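# Retrieve carton from behind shelf bottles, place on desk

## Task

Get the carton that sits behind the line of bottles on the shelving unit and set it down on the desk so it rests there without the robot supporting it. When finished, all bottles must still stand upright on their shelf, and the robot must not have tipped over or be left leaning.

## Robot and tools

Robot: a Hello Robot Stretch 3 with one arm. It has a two-wheeled base (0.33 m long, 0.34 m wide), a lift that slides up and down a mast, and a telescoping arm that reaches out to the robot's RIGHT side. The arm cannot move forward or back by itself; to shift the gripper along the robot's forward direction you drive the base. On-the-spot turns pivot about the point midway between the drive wheels, 0.05 m behind the front edge. With the arm pulled in and the wrist folded, the wrist pokes up to 0.06 m beyond the right side and a turn sweeps a 0.28 m radius; an unfolded, level wrist reaches past that circle.

Frames: the base frame has its origin on the floor between the drive wheels, x forward, y left, z up. hand_pose is reported in it, located where the closed fingertips meet; with all wrist joints at zero its x axis points up, y back along the arm toward the mast, z toward the robot's rear. The odometry frame equals the base frame at the start of the scene. Fingertips are round pads 0.04 m wide.

Tool execute_actions: argument actions is a list holding one action object, or empty to just read the state and images. Argument cameras picks which images come back: head_camera, nav_camera, wrist_camera or all; omitted, null or ["all"] means all, [] means none. The "pictures" line lists the returned images in order. An action may contain base, joints, or both, plus optional contact_limits; its motions start at once and may finish at different moments. Any unknown key or out-of-range number rejects the whole call and nothing moves.

base takes exactly one entry. translate_m is a straight-line offset in metres from the base's current spot, -1 to 1, positive forward. rotate_rad is a turning offset in radians, -3.2 to 3.2, positive to the left (counter-clockwise seen from above). There is no sideways motion. Base offsets are measured from the base position in the latest reported state.

joints maps joint names to absolute targets (positions, not offsets): lift_m 0 to 1.1 m, arm height on the mast; arm_m 0 to 0.52 m, extension; wrist_yaw_rad -1.345 to 4.42 (0 aligns the gripper with the arm, positive swings it toward the front, 3.0 folds it over the base); wrist_pitch_rad -1.57 to 0.451 (0 level, negative tips fingertips downward); wrist_roll_rad -2.911 to 2.911 (0 puts the fingers side by side and level); gripper_m -0.089 to 0.179 (bigger is more open; the real fingertip gap is about 0.007 m less than the value when nearly shut and 0.025 m less when fully open, and zero below 0.007); head_pan_rad -3.953 to 1.73 (0 forward, positive left, -1.57 looks along the arm); head_tilt_rad -1.53 to 0.419 (0 level, negative down). Completion tolerances: ±0.004 for lift, arm and gripper, ±0.05 for pitch, ±0.02 for the others. A joint or base left out of an action may keep pushing toward its earlier target without the status showing it.

contact_limits accepts only arm_m: an effort percentage (1 to 100) at which the arm motion halts with contact_stop; lower is gentler but too low halts immediately. It also caps the arm's holding force until the next action. The result line contact_limits shows the active, default and maximum values; higher requests are clipped.

Tool wait: seconds from 0 to 10; commands nothing new and returns the same state and images as an empty action. Tool zoom_image: camera (one of the three) and region [x0, y0, x1, y1] in pixels from the top-left of that camera's latest full image, no larger than 504 by 504; returns a sharper crop. Tool finished_scene: scene is the integer number of the current scene; it ends that scene after the robot holds the last command, reports success, and cannot be undone. Ending a reply without any tool call ends everything.

Result lines: base_status and joint_status tell how each motion of the last accepted action ended. done for the base means the wheels rotated the commanded amount, slip included. off_target means it stopped short and may still be pushing. After contact_stop, time_out or torque_fault the old target is dropped; the arm or lift that hit something goes slack until commanded again (a slack lift can sink under load or keep pressing). on_its_own covers uncommanded parts; its "held at" value is the held target, not the actual position. motor_effort gives percent of maximum, positive toward larger joint values, with the peak in brackets; readings carry fixed bias and noise, so treat them roughly. Positive wheel effort drives forward. lidar_m lists 12 distances in metres, 30-degree sectors starting straight ahead and going counter-clockwise (4th left, 7th behind, 10th right), in a plane 0.17 m high, range 0.15 to 12 m, "-" for nothing; it misses glass, thin legs and the robot, and the robot's own parts can block sectors 5, 6, 9 and 10 when the lift is low. wrist_depth_mm and head_depth_mm give 7x7 grids of median depth (45 to 1000 mm and 280 to 4000 mm; the head grid is sideways). base_odometry comes from wheels only; heading runs -3.142 to 3.142, positive left; turned_by_wheels and turned_by_imu give turning since the previous result. base_tilt in degrees, forward and right positive, with a fixed offset up to about 4 degrees.

Gripping: command gripper_m smaller than the object's width (smaller squeezes harder; a stall guard eases overly hard squeezes, so heavy items may slip). Release by commanding at least 0.02 above where contact began. Neither the reading nor done proves a grasp; check images.

Cautions: fold or unfold the wrist only with lift_m 0.32 to 0.95, wrist_pitch_rad -0.4 and roll near 0; once folded, lift may go down to 0.25. With wrist_yaw_rad under -0.4 keep pitch at -0.5 or lower. The base moves fast only when lift_m is under 0.30, arm_m under 0.03 and wrist_yaw_rad above 2.54. Pushing the arm into something rigid with the gripper above about 0.45 m can tip the robot, more so with higher limits or a repeated push; driving while holding or hooking a fixed thing, or snagging furniture, can also tip it. If tilted, reverse the last move in small steps, free the gripper, and drop lift_m to about 0.2 if needed. Base, wrist and head have no contact stop; wrist servos that strain for seconds shut off for 10 s. Avoid drops, slams, knocking bottles, and hard pushes. Loose objects may get nudged occasionally, and the world keeps moving while you deliberate.

Each tool is called after "Emit:" as name([rows], argument=value, ...), one row to a line, values as JSON.

## Session

Emit:
execute_actions(actions=[])

Scene clock: 0.00 s.
base_odometry: x=+0.000 y=+0.000 heading=+0.000 (m, m, rad; odometry frame)
turned_by_wheels: +0.000 (rad since the last result)
turned_by_imu: +0.000 (rad since the last result)
base_tilt: forward=-0.9 right=+0.6 (deg)
lidar_m: 1.91 1.40 1.35 1.41 1.91 1.96 2.07 2.10 2.28 2.13 2.34 1.99
head_depth_mm: 1998 2304 2331 2312 2319 2322 2273 / 1998 2440 2434 2423 2444 2455 2296 / 2020 2577 2579 2583 2577 2602 2288 / 2023 2705 2709 2685 2711 2719 2285 / 2032 2342 2362 2370 2405 2431 2284 / 1943 2015 2017 2031 2069 2065 2053 / 1755 1768 1774 1789 1786 1796 1816
base_status: not commanded
joint_positions: lift_m=+0.381 arm_m=+0.002 wrist_yaw_rad=+2.884 wrist_pitch_rad=-0.390 wrist_roll_rad=-0.002 gripper_m=+0.037 head_pan_rad=+0.010 head_tilt_rad=-0.007
joint_status: not commanded
motor_effort: left_wheel=+0 right_wheel=+0 lift_m=+33 arm_m=+0 wrist_yaw_rad=+0 wrist_pitch_rad=+6 wrist_roll_rad=+0 gripper_m=+0 head_pan_rad=+0 head_tilt_rad=+1 (%)
hand_pose: x=+0.0369 y=+0.0737 z=+0.3999 quat_wxyz=(+0.225, +0.704, +0.047, +0.671) (m; base frame)
wrist_depth_mm: - - - - - - - / - - - - - - - / - - - - - - - / - - 980 931 932 914 911 / 784 - 816 757 772 743 735 / 650 641 - 627 - 626 617 / 559 557 543 545 542 533 525
pictures: head_camera (sideways: a quarter turn clockwise sets it upright), nav_camera (sideways: a quarter turn counterclockwise sets it upright), wrist_camera
Images, in order (width x height): head_camera 896x504, nav_camera 672x504, wrist_camera 644x364.

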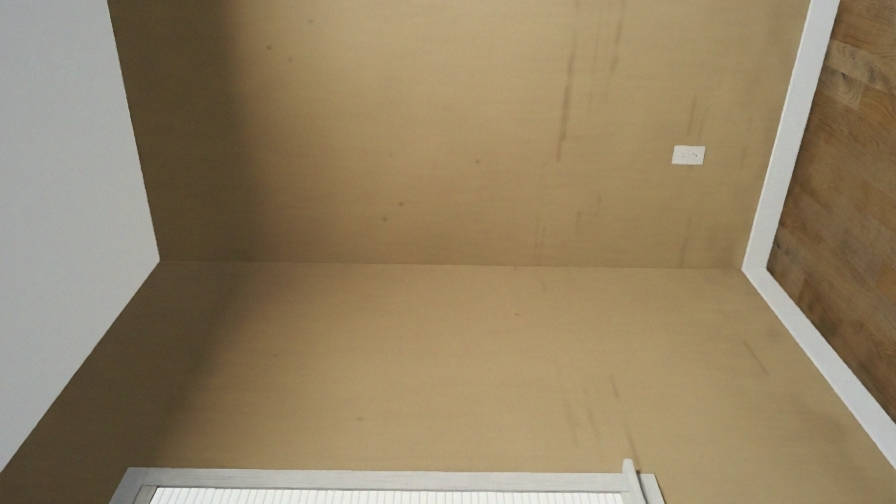

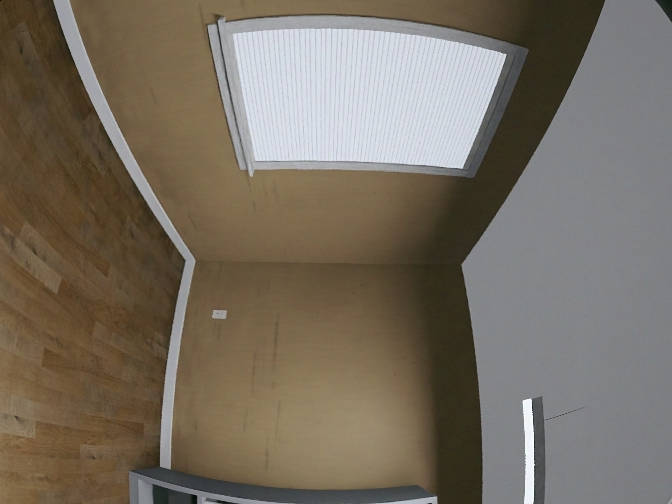

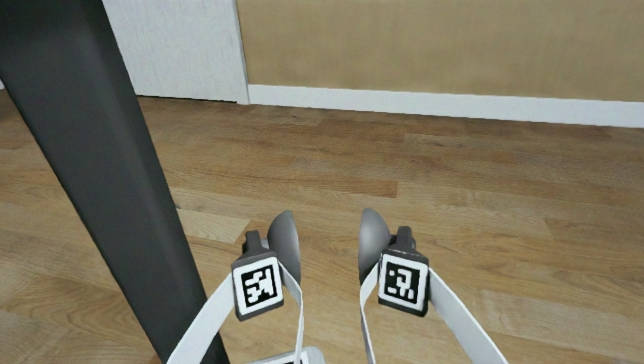

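Emit:
execute_actions([
  {"joints":{"head_pan_rad":-1.1,"head_tilt_rad":-0.3}},
], cameras=["head_camera","nav_camera"])

Scene clock: 1.30 s.
base_odometry: x=+0.000 y=+0.000 heading=+0.000 (m, m, rad; odometry frame)
turned_by_wheels: +0.000 (rad since the last result)
turned_by_imu: +0.000 (rad since the last result)
base_tilt: forward=-1.0 right=+0.6 (deg)
lidar_m: 1.91 1.40 1.36 1.41 1.91 1.96 2.06 2.10 2.28 2.12 2.34 1.99
head_depth_mm: 2708 2793 2942 2997 2855 2030 1572 / 2939 3077 3211 3385 2824 2026 1580 / 2752 2942 3108 3343 2818 2010 1572 / 2226 2318 2422 2542 2615 2007 1558 / 2324 2464 2572 2623 2610 1996 1560 / 2240 2340 2474 2506 2592 1983 1554 / 2115 2226 2315 2088 2444 1978 1552
base_status: not commanded
joint_positions: lift_m=+0.381 arm_m=+0.002 wrist_yaw_rad=+2.884 wrist_pitch_rad=-0.390 wrist_roll_rad=-0.002 gripper_m=+0.037 head_pan_rad=-1.093 head_tilt_rad=-0.296
joint_status: all done
motor_effort: left_wheel=+0(0) right_wheel=+0(0) lift_m=+33(33) arm_m=+0(0) wrist_yaw_rad=+1(0) wrist_pitch_rad=+6(6) wrist_roll_rad=+1(1) gripper_m=+0(0) head_pan_rad=-4(47) head_tilt_rad=-2(27) (%)
hand_pose: x=+0.0369 y=+0.0737 z=+0.3999 quat_wxyz=(+0.225, +0.704, +0.047, +0.671) (m; base frame)
wrist_depth_mm: - - - - - - - / - - - - - - - / - - - - - - - / - - 965 964 953 930 900 / 802 - 795 768 768 736 731 / 653 642 - 641 - 619 609 / 555 559 550 532 539 531 529
pictures: head_camera (sideways: a quarter turn clockwise sets it upright), nav_camera (sideways: a quarter turn counterclockwise sets it upright)
Images, in order (width x height): head_camera 896x504, nav_camera 672x504.

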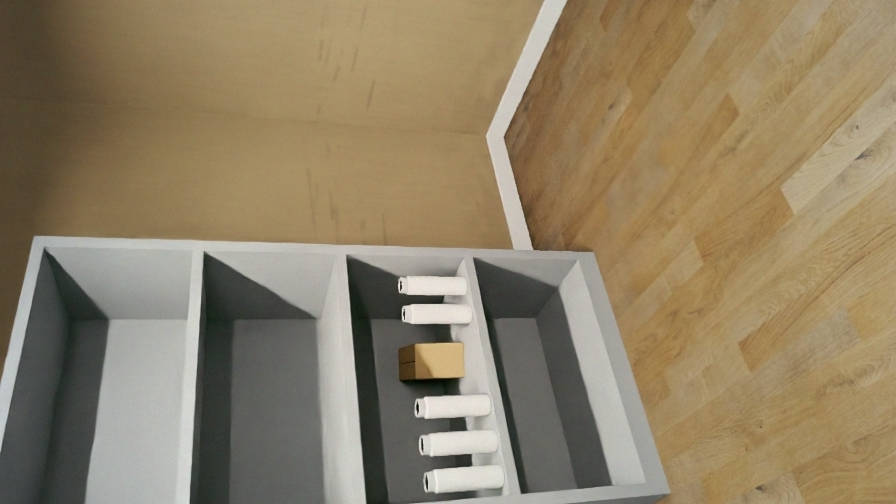

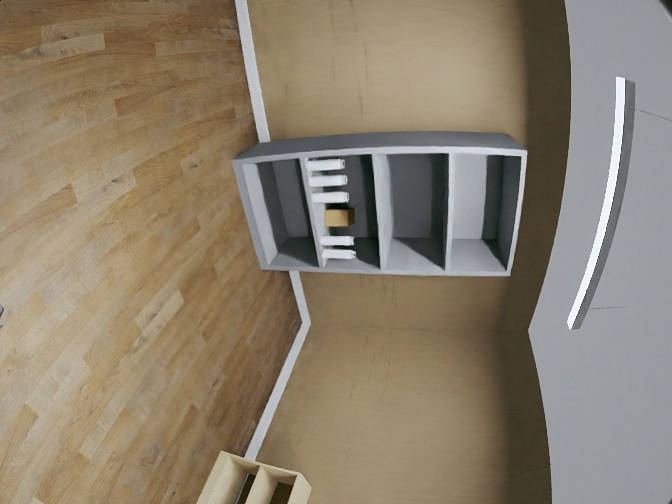

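Emit:
execute_actions([
  {"joints":{"head_pan_rad":-2.6,"head_tilt_rad":-0.4}},
], cameras=["head_camera","nav_camera"])

Scene clock: 2.77 s.
base_odometry: x=+0.000 y=+0.000 heading=+0.000 (m, m, rad; odometry frame)
turned_by_wheels: +0.000 (rad since the last result)
turned_by_imu: +0.000 (rad since the last result)
base_tilt: forward=-0.9 right=+0.7 (deg)
lidar_m: 1.90 1.40 1.35 1.41 1.92 1.96 2.06 2.11 2.28 2.13 2.34 1.98
head_depth_mm: 2788 2919 3093 3095 2397 1799 1451 / 2758 2993 3261 3374 2379 1793 1439 / 2608 2772 3019 3230 2364 1787 1433 / 2438 2651 2852 2995 2350 1785 1436 / 2325 2474 2679 2848 2339 1779 1425 / 2198 2337 2503 2673 2316 1768 1431 / 2084 2222 2374 2311 2261 1763 1425
base_status: not commanded
joint_positions: lift_m=+0.381 arm_m=+0.002 wrist_yaw_rad=+2.884 wrist_pitch_rad=-0.390 wrist_roll_rad=-0.002 gripper_m=+0.037 head_pan_rad=-2.593 head_tilt_rad=-0.395
joint_status: all done
motor_effort: left_wheel=+0(0) right_wheel=+0(0) lift_m=+33(33) arm_m=+0(0) wrist_yaw_rad=+1(0) wrist_pitch_rad=+6(6) wrist_roll_rad=+1(1) gripper_m=+0(0) head_pan_rad=-4(44) head_tilt_rad=-3(14) (%)
hand_pose: x=+0.0369 y=+0.0737 z=+0.3999 quat_wxyz=(+0.225, +0.704, +0.047, +0.671) (m; base frame)
wrist_depth_mm: - - - - - - - / - - - - - - - / - - - - - - - / - - 992 948 936 907 914 / 796 - 809 771 780 742 731 / 650 636 - 625 - 616 616 / 562 556 548 550 535 536 529
pictures: head_camera (sideways: a quarter turn clockwise sets it upright), nav_camera (sideways: a quarter turn counterclockwise sets it upright)
Images, in order (width x height): head_camera 896x504, nav_camera 672x504.

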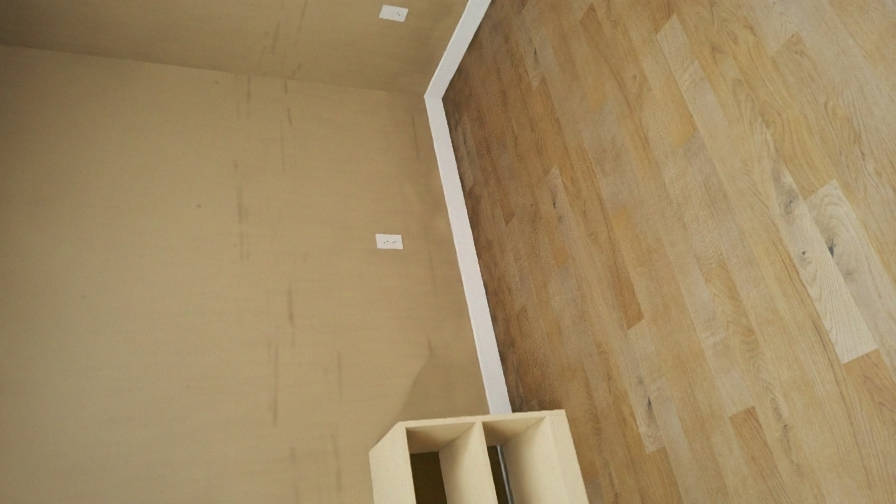

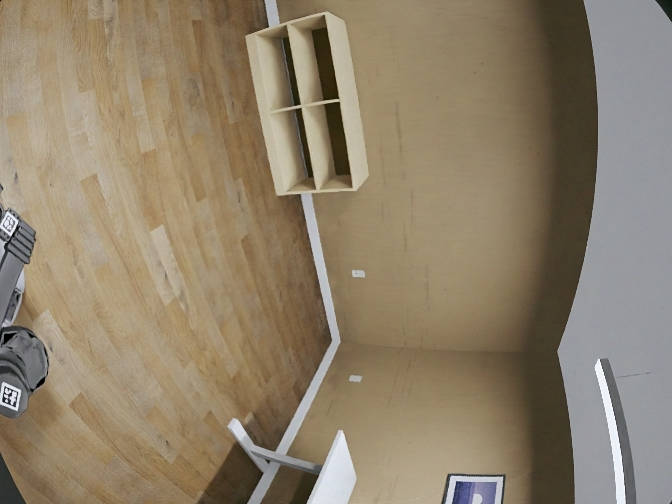

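Emit:
execute_actions([
  {"joints":{"lift_m":0.27,"head_pan_rad":0.0,"head_tilt_rad":-0.5},"base":{"rotate_rad":-1.09}},
], cameras=["head_camera"])

Emit:
execute_actions([
  {"base":{"translate_m":1.0}},
], cameras=[])

Emit:
execute_actions([
  {"base":{"translate_m":0.66},"joints":{"head_pan_rad":0.5,"head_tilt_rad":-0.6}},
], cameras=["head_camera","nav_camera"])

Scene clock: 5.70 s.
base_odometry: x=+0.000 y=+0.000 heading=-1.090 (m, m, rad; odometry frame)
turned_by_wheels: -1.090 (rad since the last result)
turned_by_imu: -1.072 (rad since the last result)
base_tilt: forward=-0.9 right=+0.7 (deg)
lidar_m: 2.34 1.99 1.98 1.41 1.36 1.40 1.85 1.96 2.07 2.53 2.11 2.12
head_depth_mm: 2663 2827 2996 2831 2072 1627 1352 / 2842 3100 3354 2797 2063 1630 1345 / 2697 2945 3270 2751 2051 1619 1343 / 2098 2352 2515 2636 2032 1621 1332 / 2280 2455 2558 2547 2019 1604 1332 / 2218 2351 2409 2525 2013 1600 1325 / 2086 2202 2080 2425 2011 1594 1320
base_status: done
joint_positions: lift_m=+0.270 arm_m=+0.002 wrist_yaw_rad=+2.884 wrist_pitch_rad=-0.391 wrist_roll_rad=-0.002 gripper_m=+0.037 head_pan_rad=-0.007 head_tilt_rad=-0.494
joint_status: all done
motor_effort: left_wheel=+1(8) right_wheel=-2(9) lift_m=+27(29) arm_m=+0(0) wrist_yaw_rad=+1(0) wrist_pitch_rad=+7(7) wrist_roll_rad=+0(0) gripper_m=+0(1) head_pan_rad=+4(43) head_tilt_rad=-4(16) (%)
hand_pose: x=+0.0368 y=+0.0736 z=+0.2890 quat_wxyz=(+0.226, +0.704, +0.048, +0.671) (m; base frame)
wrist_depth_mm: - - - - - - - / - - - - - - - / 998 - - - 997 945 935 / 793 - 762 752 735 732 715 / 620 - 620 597 617 586 570 / 512 501 - 500 - 483 476 / 447 - - 427 418 415 415
pictures: head_camera (sideways: a quarter turn clockwise sets it upright)
Images, in order (width x height): head_camera 896x504.

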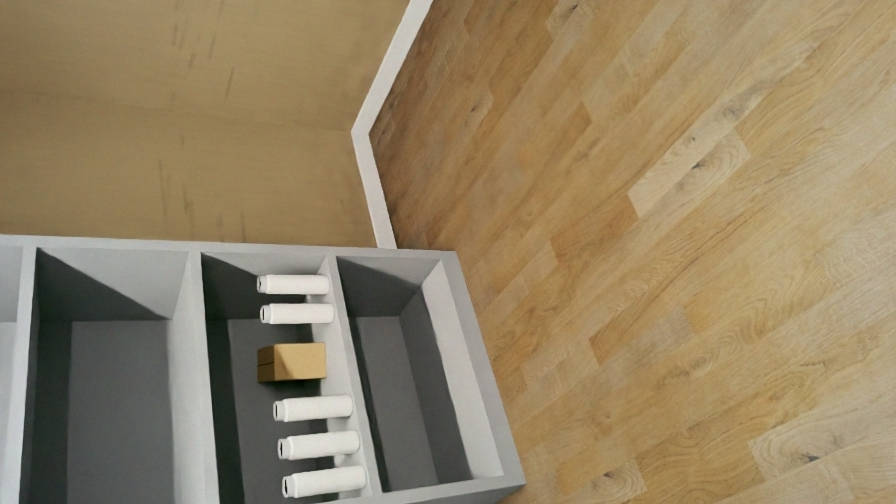

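Scene clock: 10.73 s.
base_odometry: x=+0.463 y=-0.887 heading=-1.090 (m, m, rad; odometry frame)
turned_by_wheels: +0.000 (rad since the last result)
turned_by_imu: +0.009 (rad since the last result)
base_tilt: forward=-1.0 right=+0.6 (deg)
lidar_m: 1.35 1.08 1.60 1.95 1.89 1.94 2.58 2.79 2.74 1.72 1.53 1.95
head_depth_mm: 1945 2145 2320 2458 2065 1640 1339 / 1814 2001 2235 2482 2051 1639 1341 / 1669 1854 2052 2298 2049 1620 1343 / 1216 1315 1401 1493 1753 1609 1331 / 1411 1521 1675 1412 1904 1616 1328 / 1391 1494 1508 1446 1826 1552 1321 / 1319 1402 1520 1507 1707 1500 1316
base_status: done
joint_positions: lift_m=+0.270 arm_m=+0.002 wrist_yaw_rad=+2.884 wrist_pitch_rad=-0.391 wrist_roll_rad=-0.002 gripper_m=+0.037 head_pan_rad=-0.007 head_tilt_rad=-0.495
joint_status: not commanded
motor_effort: left_wheel=+0(8) right_wheel=-1(6) lift_m=+27(26) arm_m=+0(0) wrist_yaw_rad=+0(1) wrist_pitch_rad=+7(7) wrist_roll_rad=+1(0) gripper_m=+0(0) head_pan_rad=+4(5) head_tilt_rad=-4(4) (%)
hand_pose: x=+0.0368 y=+0.0736 z=+0.2890 quat_wxyz=(+0.226, +0.704, +0.048, +0.671) (m; base frame)
wrist_depth_mm: - - - - - - - / - - - - - - - / - - - 975 986 940 867 / 798 - 763 751 726 719 719 / 633 - 629 604 610 579 574 / 516 497 - 495 - 489 483 / 452 - - 422 425 417 414
pictures: none
No camera images: the call's "cameras" was empty. Leave "cameras" out to get every camera's image.

Scene clock: 14.57 s.
base_odometry: x=+0.768 y=-1.472 heading=-1.090 (m, m, rad; odometry frame)
turned_by_wheels: +0.000 (rad since the last result)
turned_by_imu: +0.006 (rad since the last result)
base_tilt: forward=-1.0 right=+0.7 (deg)
lidar_m: 0.70 0.97 0.64 1.38 2.23 2.29 3.08 3.35 1.81 1.41 1.55 1.42
head_depth_mm: 823 911 772 628 1044 860 1146 / 815 906 764 622 1040 836 1188 / 812 898 755 619 915 880 1189 / 807 888 750 614 998 873 1184 / 799 882 744 585 1060 850 1183 / 792 878 737 581 1049 807 1177 / 789 869 733 577 1048 795 1168
base_status: done
joint_positions: lift_m=+0.270 arm_m=+0.002 wrist_yaw_rad=+2.884 wrist_pitch_rad=-0.391 wrist_roll_rad=-0.002 gripper_m=+0.037 head_pan_rad=+0.493 head_tilt_rad=-0.593
joint_status: all done
motor_effort: left_wheel=+0(7) right_wheel=+0(7) lift_m=+27(27) arm_m=+0(0) wrist_yaw_rad=+0(1) wrist_pitch_rad=+7(7) wrist_roll_rad=+1(1) gripper_m=+0(0) head_pan_rad=+4(38) head_tilt_rad=-4(18) (%)
hand_pose: x=+0.0368 y=+0.0736 z=+0.2890 quat_wxyz=(+0.226, +0.704, +0.048, +0.671) (m; base frame)
wrist_depth_mm: - - - - 748 847 723 / - - - - 810 889 749 / - - - 939 786 783 754 / 808 - 761 738 675 579 576 / 621 - 628 603 612 558 493 / 522 500 - 505 - 485 470 / 450 - - 421 421 414 410
pictures: head_camera (sideways: a quarter turn clockwise sets it upright), nav_camera (sideways: a quarter turn counterclockwise sets it upright)
Images, in order (width x height): head_camera 896x504, nav_camera 672x504.

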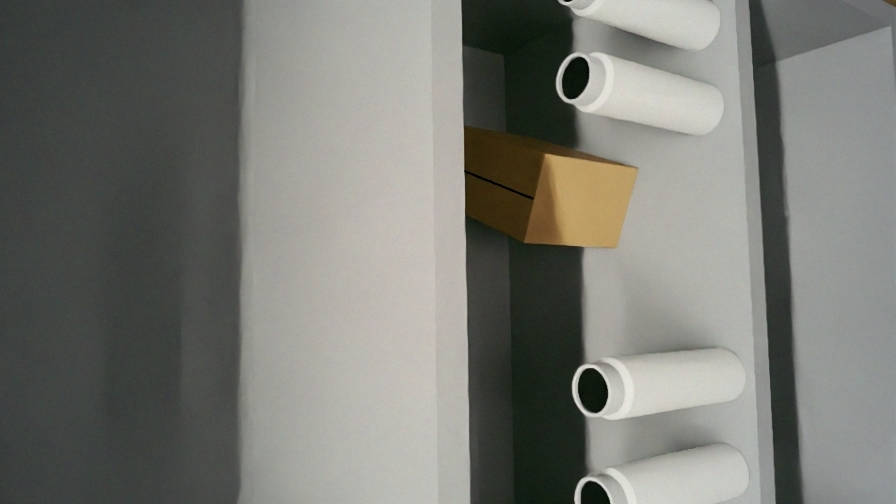

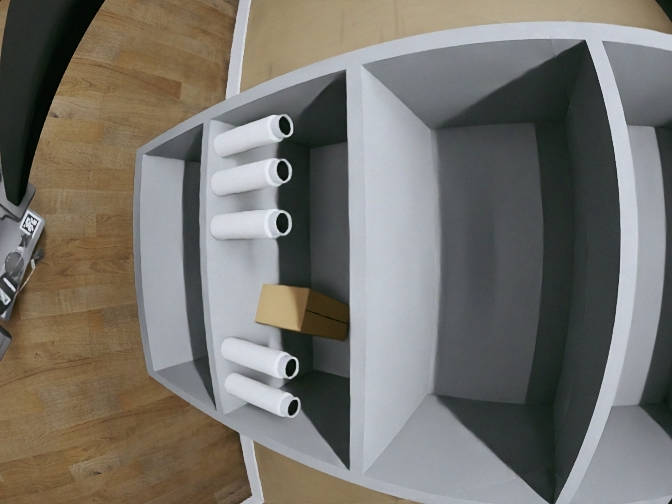

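Emit:
execute_actions([
  {"base":{"translate_m":-0.15}},
], cameras=[])

Emit:
execute_actions([
  {"base":{"rotate_rad":1.77},"joints":{"head_pan_rad":-1.57,"head_tilt_rad":-0.65}},
], cameras=[])

Emit:
execute_actions([
  {"base":{"translate_m":0.16},"joints":{"lift_m":0.5}},
], cameras=["head_camera"])

Scene clock: 18.00 s.
base_odometry: x=+0.699 y=-1.339 heading=-1.090 (m, m, rad; odometry frame)
turned_by_wheels: +0.000 (rad since the last result)
turned_by_imu: -0.001 (rad since the last result)
base_tilt: forward=-0.9 right=+0.7 (deg)
lidar_m: 0.84 1.10 0.71 1.56 2.15 2.21 2.95 3.21 2.23 1.41 1.63 1.61
head_depth_mm: 941 1024 770 1263 959 1313 1235 / 931 1017 764 1232 1019 1344 1235 / 927 1011 756 1093 1051 1336 1225 / 915 998 750 1259 1067 1333 1205 / 911 994 743 1249 861 1320 1206 / 905 985 737 1231 872 1322 1196 / 897 976 731 1204 881 1170 1178
base_status: done
joint_positions: lift_m=+0.270 arm_m=+0.002 wrist_yaw_rad=+2.884 wrist_pitch_rad=-0.391 wrist_roll_rad=-0.002 gripper_m=+0.037 head_pan_rad=+0.493 head_tilt_rad=-0.594
joint_status: not commanded
motor_effort: left_wheel=+0(7) right_wheel=+0(8) lift_m=+26(27) arm_m=+0(0) wrist_yaw_rad=+1(0) wrist_pitch_rad=+7(7) wrist_roll_rad=+1(1) gripper_m=+0(0) head_pan_rad=+4(4) head_tilt_rad=-4(4) (%)
hand_pose: x=+0.0368 y=+0.0736 z=+0.2890 quat_wxyz=(+0.226, +0.704, +0.048, +0.671) (m; base frame)
wrist_depth_mm: - - - - - 896 807 / - - - - 802 959 845 / - - - 995 841 776 756 / 780 - 753 745 737 656 598 / 622 - 626 596 611 577 559 / 511 506 - 506 - 491 484 / 450 - - 421 423 416 413
pictures: none
No camera images: the call's "cameras" was empty. Leave "cameras" out to get every camera's image.

Scene clock: 20.43 s.
base_odometry: x=+0.699 y=-1.339 heading=+0.680 (m, m, rad; odometry frame)
turned_by_wheels: +1.770 (rad since the last result)
turned_by_imu: +1.737 (rad since the last result)
base_tilt: forward=-0.9 right=+0.6 (deg)
lidar_m: 1.93 2.14 2.35 3.41 3.65 1.77 1.41 1.63 0.85 0.94 0.71 0.71
head_depth_mm: 730 774 852 1730 1757 1460 1242 / 846 885 916 1015 1158 1384 1239 / 990 996 1088 1141 1059 1361 1234 / 1001 1016 786 1221 1044 1361 1229 / 964 1003 738 1035 1035 1351 1228 / 932 987 730 1212 1008 1338 1195 / 900 947 690 1206 854 1277 1170
base_status: done
joint_positions: lift_m=+0.270 arm_m=+0.002 wrist_yaw_rad=+2.884 wrist_pitch_rad=-0.391 wrist_roll_rad=-0.002 gripper_m=+0.037 head_pan_rad=-1.563 head_tilt_rad=-0.642
joint_status: all done
motor_effort: left_wheel=-2(8) right_wheel=+3(13) lift_m=+26(27) arm_m=+0(1) wrist_yaw_rad=+1(1) wrist_pitch_rad=+7(7) wrist_roll_rad=+1(1) gripper_m=-1(0) head_pan_rad=-3(48) head_tilt_rad=-5(11) (%)
hand_pose: x=+0.0368 y=+0.0736 z=+0.2890 quat_wxyz=(+0.226, +0.704, +0.048, +0.671) (m; base frame)
wrist_depth_mm: - - - - - - - / - - - - - - - / - - - - 994 961 916 / 785 - 773 751 728 715 705 / 624 - 630 598 605 583 566 / 518 503 - 500 - 482 477 / 451 - - 428 419 415 412
pictures: none
No camera images: the call's "cameras" was empty. Leave "cameras" out to get every camera's image.

Scene clock: 23.37 s.
base_odometry: x=+0.823 y=-1.238 heading=+0.680 (m, m, rad; odometry frame)
turned_by_wheels: +0.000 (rad since the last result)
turned_by_imu: +0.002 (rad since the last result)
base_tilt: forward=-1.0 right=+0.7 (deg)
lidar_m: 1.84 1.98 2.20 3.45 3.71 1.91 1.57 1.78 0.91 1.05 0.61 1.17
head_depth_mm: 938 958 813 1020 1126 1388 1243 / 1024 1043 800 1199 1052 1363 1241 / 983 1026 750 1152 1048 1359 1232 / 948 1007 708 1086 1014 1354 1228 / 913 965 701 1228 886 1316 1204 / 881 933 661 1195 948 1282 1174 / 853 914 657 1161 828 897 1145
base_status: done
joint_positions: lift_m=+0.500 arm_m=+0.002 wrist_yaw_rad=+2.884 wrist_pitch_rad=-0.392 wrist_roll_rad=-0.002 gripper_m=+0.037 head_pan_rad=-1.563 head_tilt_rad=-0.642
joint_status: all done
motor_effort: left_wheel=-2(7) right_wheel=+3(10) lift_m=+41(42) arm_m=+0(0) wrist_yaw_rad=+0(1) wrist_pitch_rad=+7(7) wrist_roll_rad=+1(1) gripper_m=+0(0) head_pan_rad=-3(4) head_tilt_rad=-4(5) (%)
hand_pose: x=+0.0368 y=+0.0735 z=+0.5183 quat_wxyz=(+0.226, +0.704, +0.048, +0.671) (m; base frame)
wrist_depth_mm: - - - - - - - / - - - - - - - / - - - - - - - / - - - - - - - / 981 - 973 939 971 903 906 / 812 775 - 780 - 762 749 / 693 682 674 660 653 654 657
pictures: head_camera (sideways: a quarter turn clockwise sets it upright)
Images, in order (width x height): head_camera 896x504.

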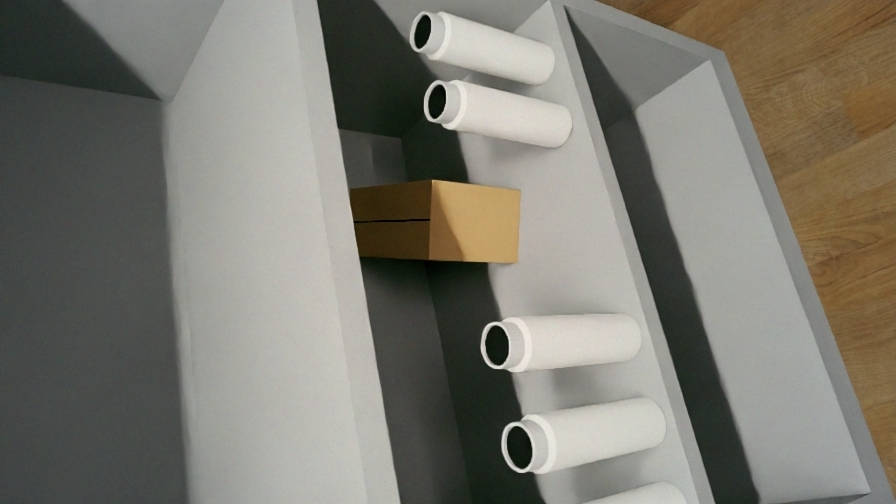

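Emit:
execute_actions([
  {"joints":{"wrist_yaw_rad":0.0,"lift_m":0.56,"gripper_m":0.1}},
], cameras=[])

Emit:
execute_actions([
  {"joints":{"wrist_pitch_rad":0.0,"gripper_m":0.179,"head_tilt_rad":-0.8}},
], cameras=["head_camera","wrist_camera"])

Scene clock: 25.97 s.
base_odometry: x=+0.823 y=-1.238 heading=+0.680 (m, m, rad; odometry frame)
turned_by_wheels: +0.000 (rad since the last result)
turned_by_imu: +0.000 (rad since the last result)
base_tilt: forward=-1.0 right=+0.6 (deg)
lidar_m: 1.84 1.98 2.19 3.43 3.69 1.91 1.57 1.78 0.91 1.05 0.61 1.17
head_depth_mm: 939 956 812 1020 1127 1389 1243 / 1027 1044 798 1201 1050 1367 1237 / 984 1027 751 1157 1047 1366 1236 / 946 1005 707 1089 1012 1349 1230 / 914 971 701 1234 885 1315 1201 / 882 933 662 1194 949 1282 1170 / 851 915 657 1168 828 898 1143
base_status: not commanded
joint_positions: lift_m=+0.560 arm_m=+0.002 wrist_yaw_rad=+0.002 wrist_pitch_rad=-0.392 wrist_roll_rad=-0.002 gripper_m=+0.100 head_pan_rad=-1.563 head_tilt_rad=-0.642
joint_status: all done
motor_effort: left_wheel=-2(2) right_wheel=+2(3) lift_m=+41(43) arm_m=+0(0) wrist_yaw_rad=-1(0) wrist_pitch_rad=+7(7) wrist_roll_rad=+0(1) gripper_m=+0(93) head_pan_rad=-4(3) head_tilt_rad=-5(5) (%)
hand_pose: x=-0.0211 y=-0.3742 z=+0.5783 quat_wxyz=(+0.695, +0.139, -0.692, -0.137) (m; base frame)
wrist_depth_mm: 540 311 335 754 807 478 526 / 533 328 371 587 529 512 - / 335 360 386 425 832 659 - / 334 371 912 - - 717 - / 472 860 942 914 907 810 - / 442 692 758 772 753 841 838 / 447 627 657 672 719 716 718
pictures: none
No camera images: the call's "cameras" was empty. Leave "cameras" out to get every camera's image.

Scene clock: 27.23 s.
base_odometry: x=+0.823 y=-1.238 heading=+0.680 (m, m, rad; odometry frame)
turned_by_wheels: +0.000 (rad since the last result)
turned_by_imu: +0.000 (rad since the last result)
base_tilt: forward=-0.9 right=+0.7 (deg)
lidar_m: 1.84 1.98 2.20 3.43 3.72 1.92 1.57 1.78 0.91 1.05 0.61 1.17
head_depth_mm: 919 749 1031 1087 1453 1338 1179 / 978 738 1217 1041 1453 1339 1192 / 961 701 1195 1068 1448 1324 1197 / 926 667 1064 1057 1407 1321 - / 896 656 1217 872 1373 1271 1160 / 872 652 1177 1000 1336 1255 1156 / 850 647 1140 964 923 1230 1152
base_status: not commanded
joint_positions: lift_m=+0.560 arm_m=+0.002 wrist_yaw_rad=+0.002 wrist_pitch_rad=-0.026 wrist_roll_rad=-0.002 gripper_m=+0.179 head_pan_rad=-1.563 head_tilt_rad=-0.790
joint_status: all done
motor_effort: left_wheel=-2(2) right_wheel=+2(2) lift_m=+40(40) arm_m=+0(1) wrist_yaw_rad=-1(1) wrist_pitch_rad=+10(10) wrist_roll_rad=+1(1) gripper_m=+0(99) head_pan_rad=-4(4) head_tilt_rad=-6(23) (%)
hand_pose: x=-0.0210 y=-0.4021 z=+0.6677 quat_wxyz=(+0.708, +0.010, -0.706, -0.009) (m; base frame)
wrist_depth_mm: 616 686 743 791 817 654 552 / 589 697 756 844 902 631 566 / 570 340 379 836 929 529 - / 332 344 398 754 632 557 - / 328 365 402 543 531 521 - / 328 364 401 434 993 747 - / - 799 880 944 927 753 956
pictures: head_camera (sideways: a quarter turn clockwise sets it upright), wrist_camera
Images, in order (width x height): head_camera 896x504, wrist_camera 644x364.

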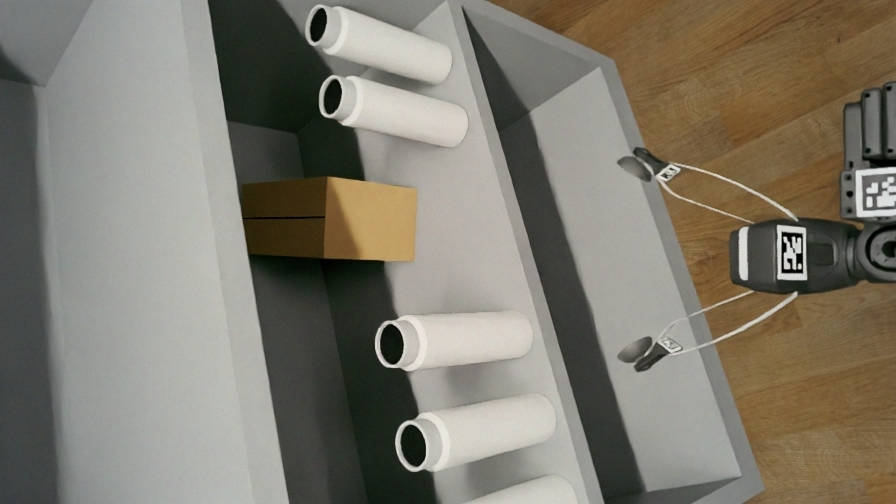

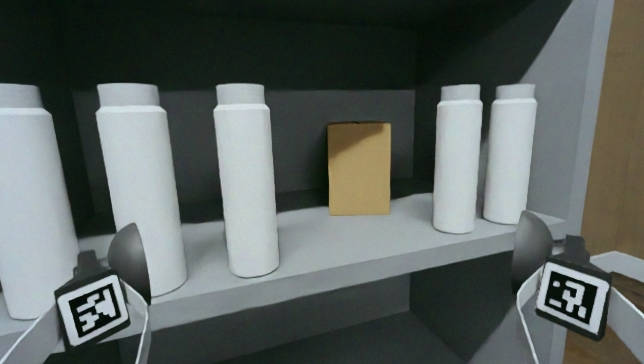

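Emit:
execute_actions([
  {"base":{"translate_m":-0.056},"joints":{"arm_m":0.14,"lift_m":0.55}},
], cameras=["head_camera","wrist_camera"])

Scene clock: 29.87 s.
base_odometry: x=+0.779 y=-1.273 heading=+0.680 (m, m, rad; odometry frame)
turned_by_wheels: +0.000 (rad since the last result)
turned_by_imu: +0.000 (rad since the last result)
base_tilt: forward=-0.9 right=+0.7 (deg)
lidar_m: 1.88 2.04 2.25 3.43 3.69 1.86 1.51 1.73 0.89 1.07 0.64 1.19
head_depth_mm: 862 785 977 1108 1515 1341 1173 / 951 741 1133 1058 1433 1347 1195 / 961 728 1295 1034 1444 - 1146 / 943 692 1026 1063 1474 - 1163 / 912 659 1213 1056 1408 1294 1164 / 883 652 1190 849 1340 1262 1151 / 864 645 1160 827 919 1237 1149
base_status: done
joint_positions: lift_m=+0.550 arm_m=+0.140 wrist_yaw_rad=+0.001 wrist_pitch_rad=-0.024 wrist_roll_rad=-0.002 gripper_m=+0.179 head_pan_rad=-1.563 head_tilt_rad=-0.790
joint_status: all done
motor_effort: left_wheel=-2(6) right_wheel=+2(5) lift_m=+26(37) arm_m=+4(5) wrist_yaw_rad=+0(1) wrist_pitch_rad=+10(10) wrist_roll_rad=+1(1) gripper_m=+0(0) head_pan_rad=-4(4) head_tilt_rad=-6(6) (%)
hand_pose: x=-0.0213 y=-0.5403 z=+0.6587 quat_wxyz=(+0.708, +0.009, -0.706, -0.009) (m; base frame)
wrist_depth_mm: 553 590 637 696 722 539 413 / 558 233 645 722 763 395 402 / 563 233 676 472 798 388 422 / 587 239 699 490 699 402 447 / 567 249 539 491 436 415 461 / 383 259 365 363 357 377 - / - 262 285 308 838 633 503
pictures: head_camera (sideways: a quarter turn clockwise sets it upright), wrist_camera
Images, in order (width x height): head_camera 896x504, wrist_camera 644x364.

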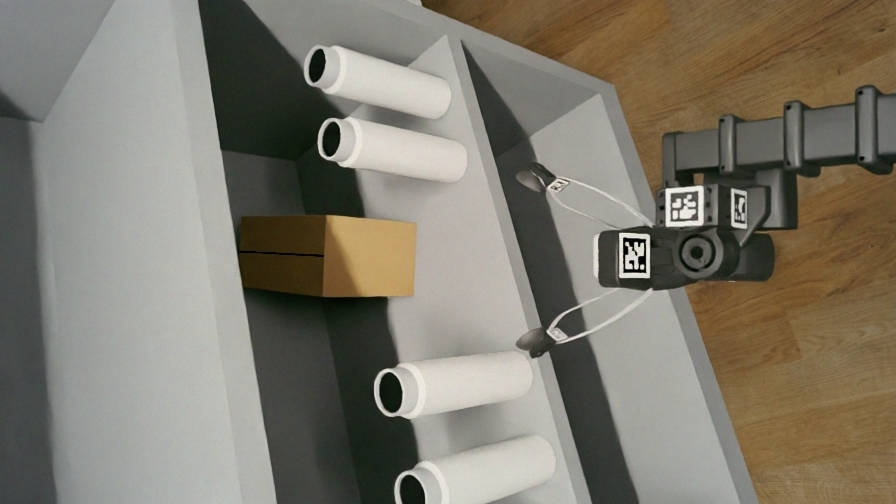

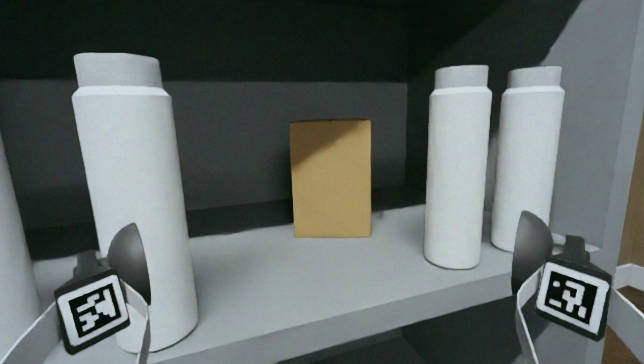

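Emit:
execute_actions([
  {"joints":{"gripper_m":0.11}},
], cameras=[])

Emit:
execute_actions([
  {"joints":{"arm_m":0.40,"head_tilt_rad":-0.7},"contact_limits":{"arm_m":20}},
], cameras=["head_camera","wrist_camera"])

Scene clock: 32.90 s.
base_odometry: x=+0.779 y=-1.273 heading=+0.680 (m, m, rad; odometry frame)
turned_by_wheels: +0.000 (rad since the last result)
turned_by_imu: +0.000 (rad since the last result)
base_tilt: forward=-0.9 right=+0.7 (deg)
lidar_m: 1.87 2.04 2.25 3.45 3.69 1.86 1.51 1.73 0.88 1.07 0.64 1.19
head_depth_mm: 860 785 980 1109 1520 1338 1176 / 949 742 1137 1057 1432 1351 1193 / 961 732 1292 1036 1455 - 1143 / 944 691 1026 1060 1470 - 1163 / 912 659 1219 1055 1373 1296 1157 / 882 650 1187 849 1347 1260 1154 / 863 646 1158 826 920 1240 1151
base_status: not commanded
joint_positions: lift_m=+0.550 arm_m=+0.140 wrist_yaw_rad=+0.001 wrist_pitch_rad=-0.024 wrist_roll_rad=-0.002 gripper_m=+0.110 head_pan_rad=-1.563 head_tilt_rad=-0.790
joint_status: all done
motor_effort: left_wheel=-2(2) right_wheel=+2(2) lift_m=+26(25) arm_m=+4(4) wrist_yaw_rad=+0(0) wrist_pitch_rad=+10(10) wrist_roll_rad=+1(1) gripper_m=+0(99) head_pan_rad=-3(4) head_tilt_rad=-6(6) (%)
hand_pose: x=-0.0213 y=-0.5403 z=+0.6587 quat_wxyz=(+0.708, +0.009, -0.706, -0.009) (m; base frame)
wrist_depth_mm: 548 589 635 710 735 534 416 / 556 232 664 721 773 391 406 / 577 232 679 478 785 389 425 / 589 238 707 485 686 405 443 / 566 246 544 494 474 418 449 / 378 252 367 361 355 398 467 / 275 268 286 310 846 630 970
pictures: none
No camera images: the call's "cameras" was empty. Leave "cameras" out to get every camera's image.

Scene clock: 36.03 s.
base_odometry: x=+0.779 y=-1.273 heading=+0.680 (m, m, rad; odometry frame)
turned_by_wheels: +0.000 (rad since the last result)
turned_by_imu: +0.000 (rad since the last result)
base_tilt: forward=-1.0 right=+0.7 (deg)
lidar_m: 1.87 2.04 2.25 3.45 3.69 1.86 1.51 1.73 0.88 1.07 0.64 1.19
head_depth_mm: 870 853 971 1050 1579 1404 1209 / 1002 844 1154 1004 1341 1370 1219 / 1014 837 1316 1106 - 1334 1197 / 977 828 1050 1052 1432 1330 1195 / 938 818 1194 1129 1006 1299 1193 / 908 810 663 1119 923 1293 1188 / 876 801 655 1152 874 1287 1161
base_status: not commanded
joint_positions: lift_m=+0.550 arm_m=+0.400 wrist_yaw_rad=+0.001 wrist_pitch_rad=-0.024 wrist_roll_rad=-0.002 gripper_m=+0.110 head_pan_rad=-1.563 head_tilt_rad=-0.705
joint_status: all done
motor_effort: left_wheel=-2(2) right_wheel=+2(2) lift_m=+26(26) arm_m=+4(5) wrist_yaw_rad=+0(0) wrist_pitch_rad=+10(9) wrist_roll_rad=+1(1) gripper_m=+0(0) head_pan_rad=-4(3) head_tilt_rad=+2(13) (%)
contact_limits: arm_m 20 (drawing in: default 30, maximum 49; extending or still: default 41, maximum 67)
hand_pose: x=-0.0213 y=-0.8003 z=+0.6587 quat_wxyz=(+0.708, +0.009, -0.706, -0.009) (m; base frame)
wrist_depth_mm: 362 388 419 460 513 440 338 / 367 395 433 479 527 444 341 / 375 407 440 210 517 445 345 / 387 413 449 215 214 459 351 / 395 430 451 223 221 448 355 / 380 374 342 231 230 367 156 / 287 282 278 241 239 264 145
pictures: head_camera (sideways: a quarter turn clockwise sets it upright), wrist_camera
Images, in order (width x height): head_camera 896x504, wrist_camera 644x364.

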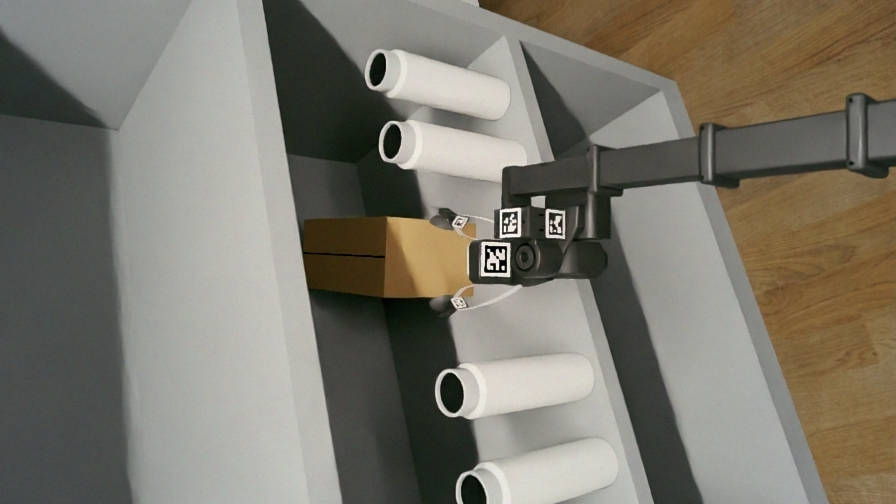

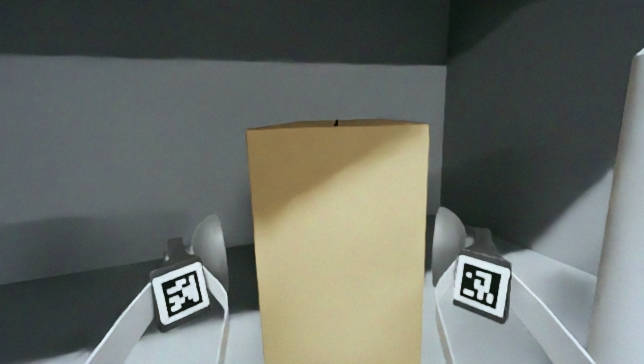

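Emit:
execute_actions([
  {"base":{"translate_m":-0.008},"joints":{"gripper_m":0.15,"arm_m":0.42},"contact_limits":{"arm_m":20}},
], cameras=["head_camera","wrist_camera"])

Scene clock: 37.60 s.
base_odometry: x=+0.773 y=-1.278 heading=+0.680 (m, m, rad; odometry frame)
turned_by_wheels: +0.000 (rad since the last result)
turned_by_imu: +0.000 (rad since the last result)
base_tilt: forward=-0.9 right=+0.7 (deg)
lidar_m: 1.88 2.05 2.25 3.42 3.69 1.86 1.50 1.72 0.88 1.07 0.65 1.19
head_depth_mm: 859 853 959 1051 1583 1402 1210 / 997 846 1135 1027 1323 1371 1216 / 1017 836 1313 993 - 1329 1196 / 979 827 1051 1057 1450 1327 1196 / 944 820 1093 1123 1007 1296 1191 / 912 810 663 1117 923 1298 1188 / 878 802 656 1149 873 1282 1161
base_status: done
joint_positions: lift_m=+0.550 arm_m=+0.420 wrist_yaw_rad=+0.001 wrist_pitch_rad=-0.024 wrist_roll_rad=-0.002 gripper_m=+0.150 head_pan_rad=-1.563 head_tilt_rad=-0.705
joint_status: all done
motor_effort: left_wheel=-2(5) right_wheel=+2(6) lift_m=+26(26) arm_m=+5(5) wrist_yaw_rad=+0(0) wrist_pitch_rad=+10(9) wrist_roll_rad=+1(1) gripper_m=+0(96) head_pan_rad=-4(4) head_tilt_rad=+2(2) (%)
contact_limits: arm_m 20 (drawing in: default 30, maximum 49; extending or still: default 41, maximum 67)
hand_pose: x=-0.0213 y=-0.8203 z=+0.6587 quat_wxyz=(+0.708, +0.009, -0.706, -0.009) (m; base frame)
wrist_depth_mm: 350 375 407 450 492 420 324 / 356 383 416 460 510 429 334 / 362 392 416 191 517 437 332 / 375 406 199 194 195 441 335 / 381 405 437 201 201 432 343 / 378 - 325 208 209 328 323 / 298 272 267 216 217 268 245
pictures: head_camera (sideways: a quarter turn clockwise sets it upright), wrist_camera
Images, in order (width x height): head_camera 896x504, wrist_camera 644x364.

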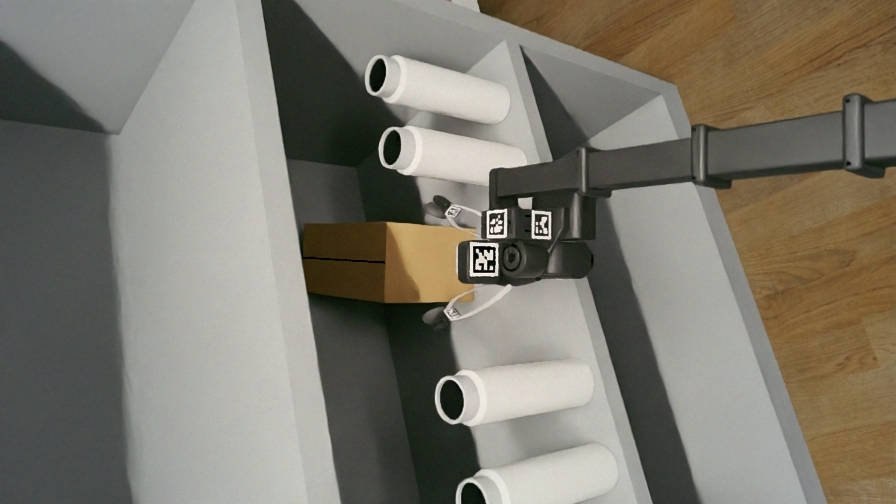

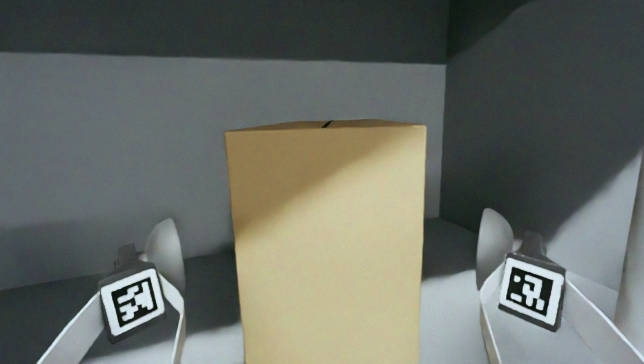

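Emit:
execute_actions([
  {"joints":{"arm_m":0.52,"gripper_m":0.155},"contact_limits":{"arm_m":15}},
], cameras=["head_camera","wrist_camera"])

Scene clock: 39.80 s.
base_odometry: x=+0.773 y=-1.278 heading=+0.680 (m, m, rad; odometry frame)
turned_by_wheels: +0.000 (rad since the last result)
turned_by_imu: +0.000 (rad since the last result)
base_tilt: forward=-0.9 right=+0.7 (deg)
lidar_m: 1.88 2.05 2.26 3.42 3.67 1.86 1.50 1.72 0.88 1.07 0.65 1.19
head_depth_mm: 860 851 960 1051 1570 1397 1211 / 993 847 1133 1023 1324 1369 1204 / 1017 834 1322 973 1465 1334 1202 / 982 826 1058 - 1432 1325 1198 / 942 817 1097 1128 1004 1298 1195 / 909 809 662 1120 921 1296 1189 / 879 804 656 1146 876 1284 1166
base_status: not commanded
joint_positions: lift_m=+0.550 arm_m=+0.520 wrist_yaw_rad=+0.000 wrist_pitch_rad=-0.024 wrist_roll_rad=-0.002 gripper_m=+0.155 head_pan_rad=-1.563 head_tilt_rad=-0.705
joint_status: all done
motor_effort: left_wheel=-2(2) right_wheel=+2(2) lift_m=+26(26) arm_m=+5(5) wrist_yaw_rad=+1(0) wrist_pitch_rad=+9(10) wrist_roll_rad=+1(1) gripper_m=+0(34) head_pan_rad=-3(3) head_tilt_rad=+2(2) (%)
contact_limits: arm_m 15 (drawing in: default 30, maximum 49; extending or still: default 41, maximum 67)
hand_pose: x=-0.0215 y=-0.9202 z=+0.6587 quat_wxyz=(+0.708, +0.009, -0.706, -0.009) (m; base frame)
wrist_depth_mm: 276 295 321 351 392 379 296 / 282 301 328 363 403 387 298 / 287 307 322 154 131 376 300 / 294 309 111 109 108 353 307 / 304 317 115 114 112 111 310 / 308 121 120 117 116 115 303 / 291 272 124 122 120 256 264
pictures: head_camera (sideways: a quarter turn clockwise sets it upright), wrist_camera
Images, in order (width x height): head_camera 896x504, wrist_camera 644x364.

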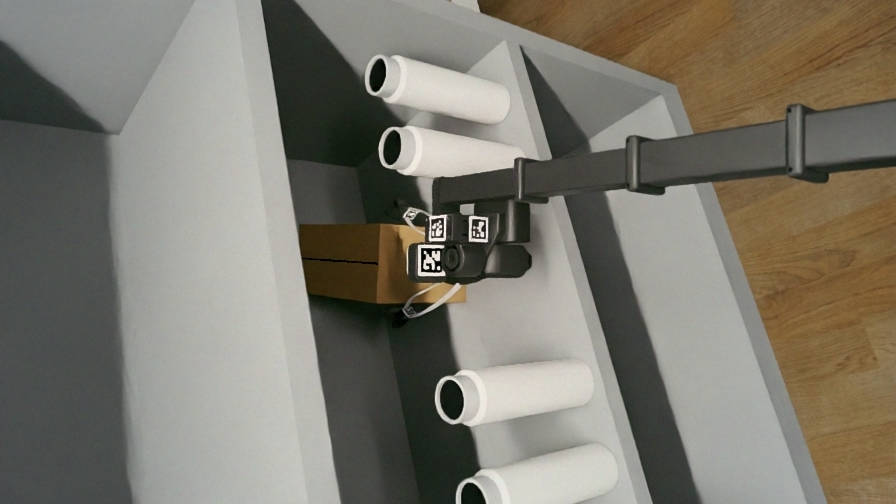

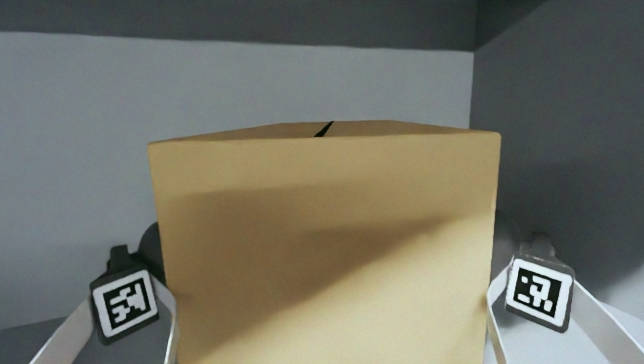

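Emit:
execute_actions([
  {"joints":{"gripper_m":0.05}},
], cameras=["wrist_camera"])

Scene clock: 41.67 s.
base_odometry: x=+0.773 y=-1.278 heading=+0.680 (m, m, rad; odometry frame)
turned_by_wheels: +0.000 (rad since the last result)
turned_by_imu: -0.001 (rad since the last result)
base_tilt: forward=-1.0 right=+0.7 (deg)
lidar_m: 1.88 2.05 2.26 3.45 3.70 1.86 1.50 1.72 0.88 1.07 0.65 1.20
head_depth_mm: 856 851 958 1054 1580 1401 1208 / 997 847 1135 1014 1322 1377 1206 / 1018 838 1319 976 1466 1328 1199 / 982 830 1058 1049 1425 1327 1196 / 944 823 1097 1126 1006 1297 1193 / 912 817 666 1125 916 1290 1189 / 878 806 659 1154 875 1285 1162
base_status: not commanded
joint_positions: lift_m=+0.550 arm_m=+0.519 wrist_yaw_rad=+0.003 wrist_pitch_rad=-0.029 wrist_roll_rad=-0.002 gripper_m=+0.053 head_pan_rad=-1.563 head_tilt_rad=-0.705
joint_status: all done
on_its_own: arm_m is at rest, and its effort (+17) is outside its rest range (-14 to +14)
motor_effort: left_wheel=-5(6) right_wheel=+13(12) lift_m=+25(25) arm_m=+17(17) wrist_yaw_rad=-1(1) wrist_pitch_rad=+11(12) wrist_roll_rad=+0(1) gripper_m=-51(100) head_pan_rad=-4(4) head_tilt_rad=+2(2) (%)
hand_pose: x=-0.0208 y=-0.9193 z=+0.6574 quat_wxyz=(+0.708, +0.012, -0.706, -0.010) (m; base frame)
wrist_depth_mm: 279 296 324 354 393 380 294 / 281 303 332 363 400 388 296 / 288 307 181 145 126 374 302 / 296 312 113 112 109 367 307 / 305 319 118 115 114 359 313 / 313 324 122 120 117 117 305 / 297 269 127 124 122 257 266
pictures: wrist_camera
Images, in order (width x height): wrist_camera 644x364.

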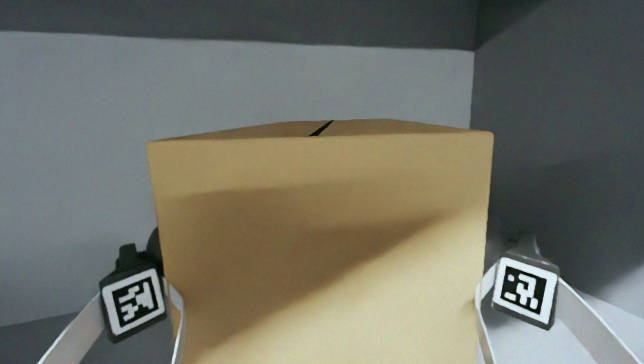

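Emit:
execute_actions([
  {"joints":{"arm_m":0.50}},
], cameras=["wrist_camera","head_camera"])

Scene clock: 42.87 s.
base_odometry: x=+0.773 y=-1.278 heading=+0.680 (m, m, rad; odometry frame)
turned_by_wheels: +0.000 (rad since the last result)
turned_by_imu: +0.001 (rad since the last result)
base_tilt: forward=-1.0 right=+0.7 (deg)
lidar_m: 1.88 2.05 2.26 3.43 3.68 1.85 1.50 1.72 0.88 1.07 0.65 1.19
head_depth_mm: 858 852 957 1046 1583 1407 1211 / 994 847 1139 1029 1330 1368 1206 / 1019 837 1312 974 1471 1335 1196 / 978 827 1059 1033 1437 1328 1199 / 944 819 1094 1130 1007 1298 1192 / 910 810 664 1123 919 1290 1186 / 878 804 656 1152 874 1283 1161
base_status: not commanded
joint_positions: lift_m=+0.550 arm_m=+0.500 wrist_yaw_rad=+0.002 wrist_pitch_rad=-0.024 wrist_roll_rad=-0.002 gripper_m=+0.061 head_pan_rad=-1.563 head_tilt_rad=-0.704
joint_status: all done
on_its_own: gripper_m is held at +0.059, not at your +0.050, by its stall guard, which is still easing
motor_effort: left_wheel=-1(6) right_wheel=+1(12) lift_m=+26(26) arm_m=-3(15) wrist_yaw_rad=-1(6) wrist_pitch_rad=+9(12) wrist_roll_rad=+1(1) gripper_m=-27(51) head_pan_rad=-3(4) head_tilt_rad=+2(2) (%)
hand_pose: x=-0.0209 y=-0.9008 z=+0.6588 quat_wxyz=(+0.708, +0.010, -0.706, -0.008) (m; base frame)
wrist_depth_mm: 290 309 336 368 410 391 299 / 295 318 347 379 422 395 304 / 301 321 339 151 130 383 307 / 312 328 117 114 111 376 313 / 316 336 122 118 115 368 318 / 327 - 127 123 119 - 307 / 295 271 132 127 124 258 265
pictures: head_camera (sideways: a quarter turn clockwise sets it upright), wrist_camera
Images, in order (width x height): head_camera 896x504, wrist_camera 644x364.

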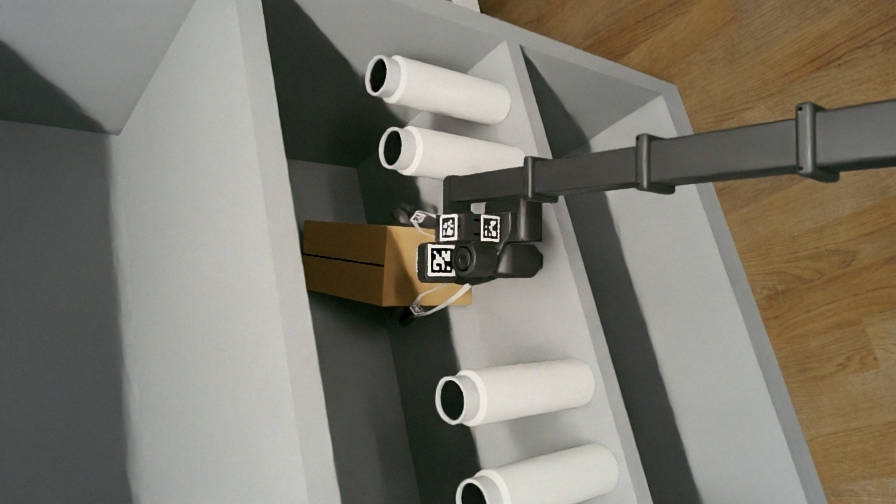

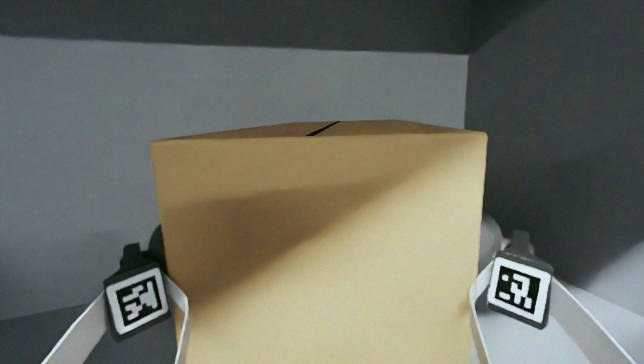

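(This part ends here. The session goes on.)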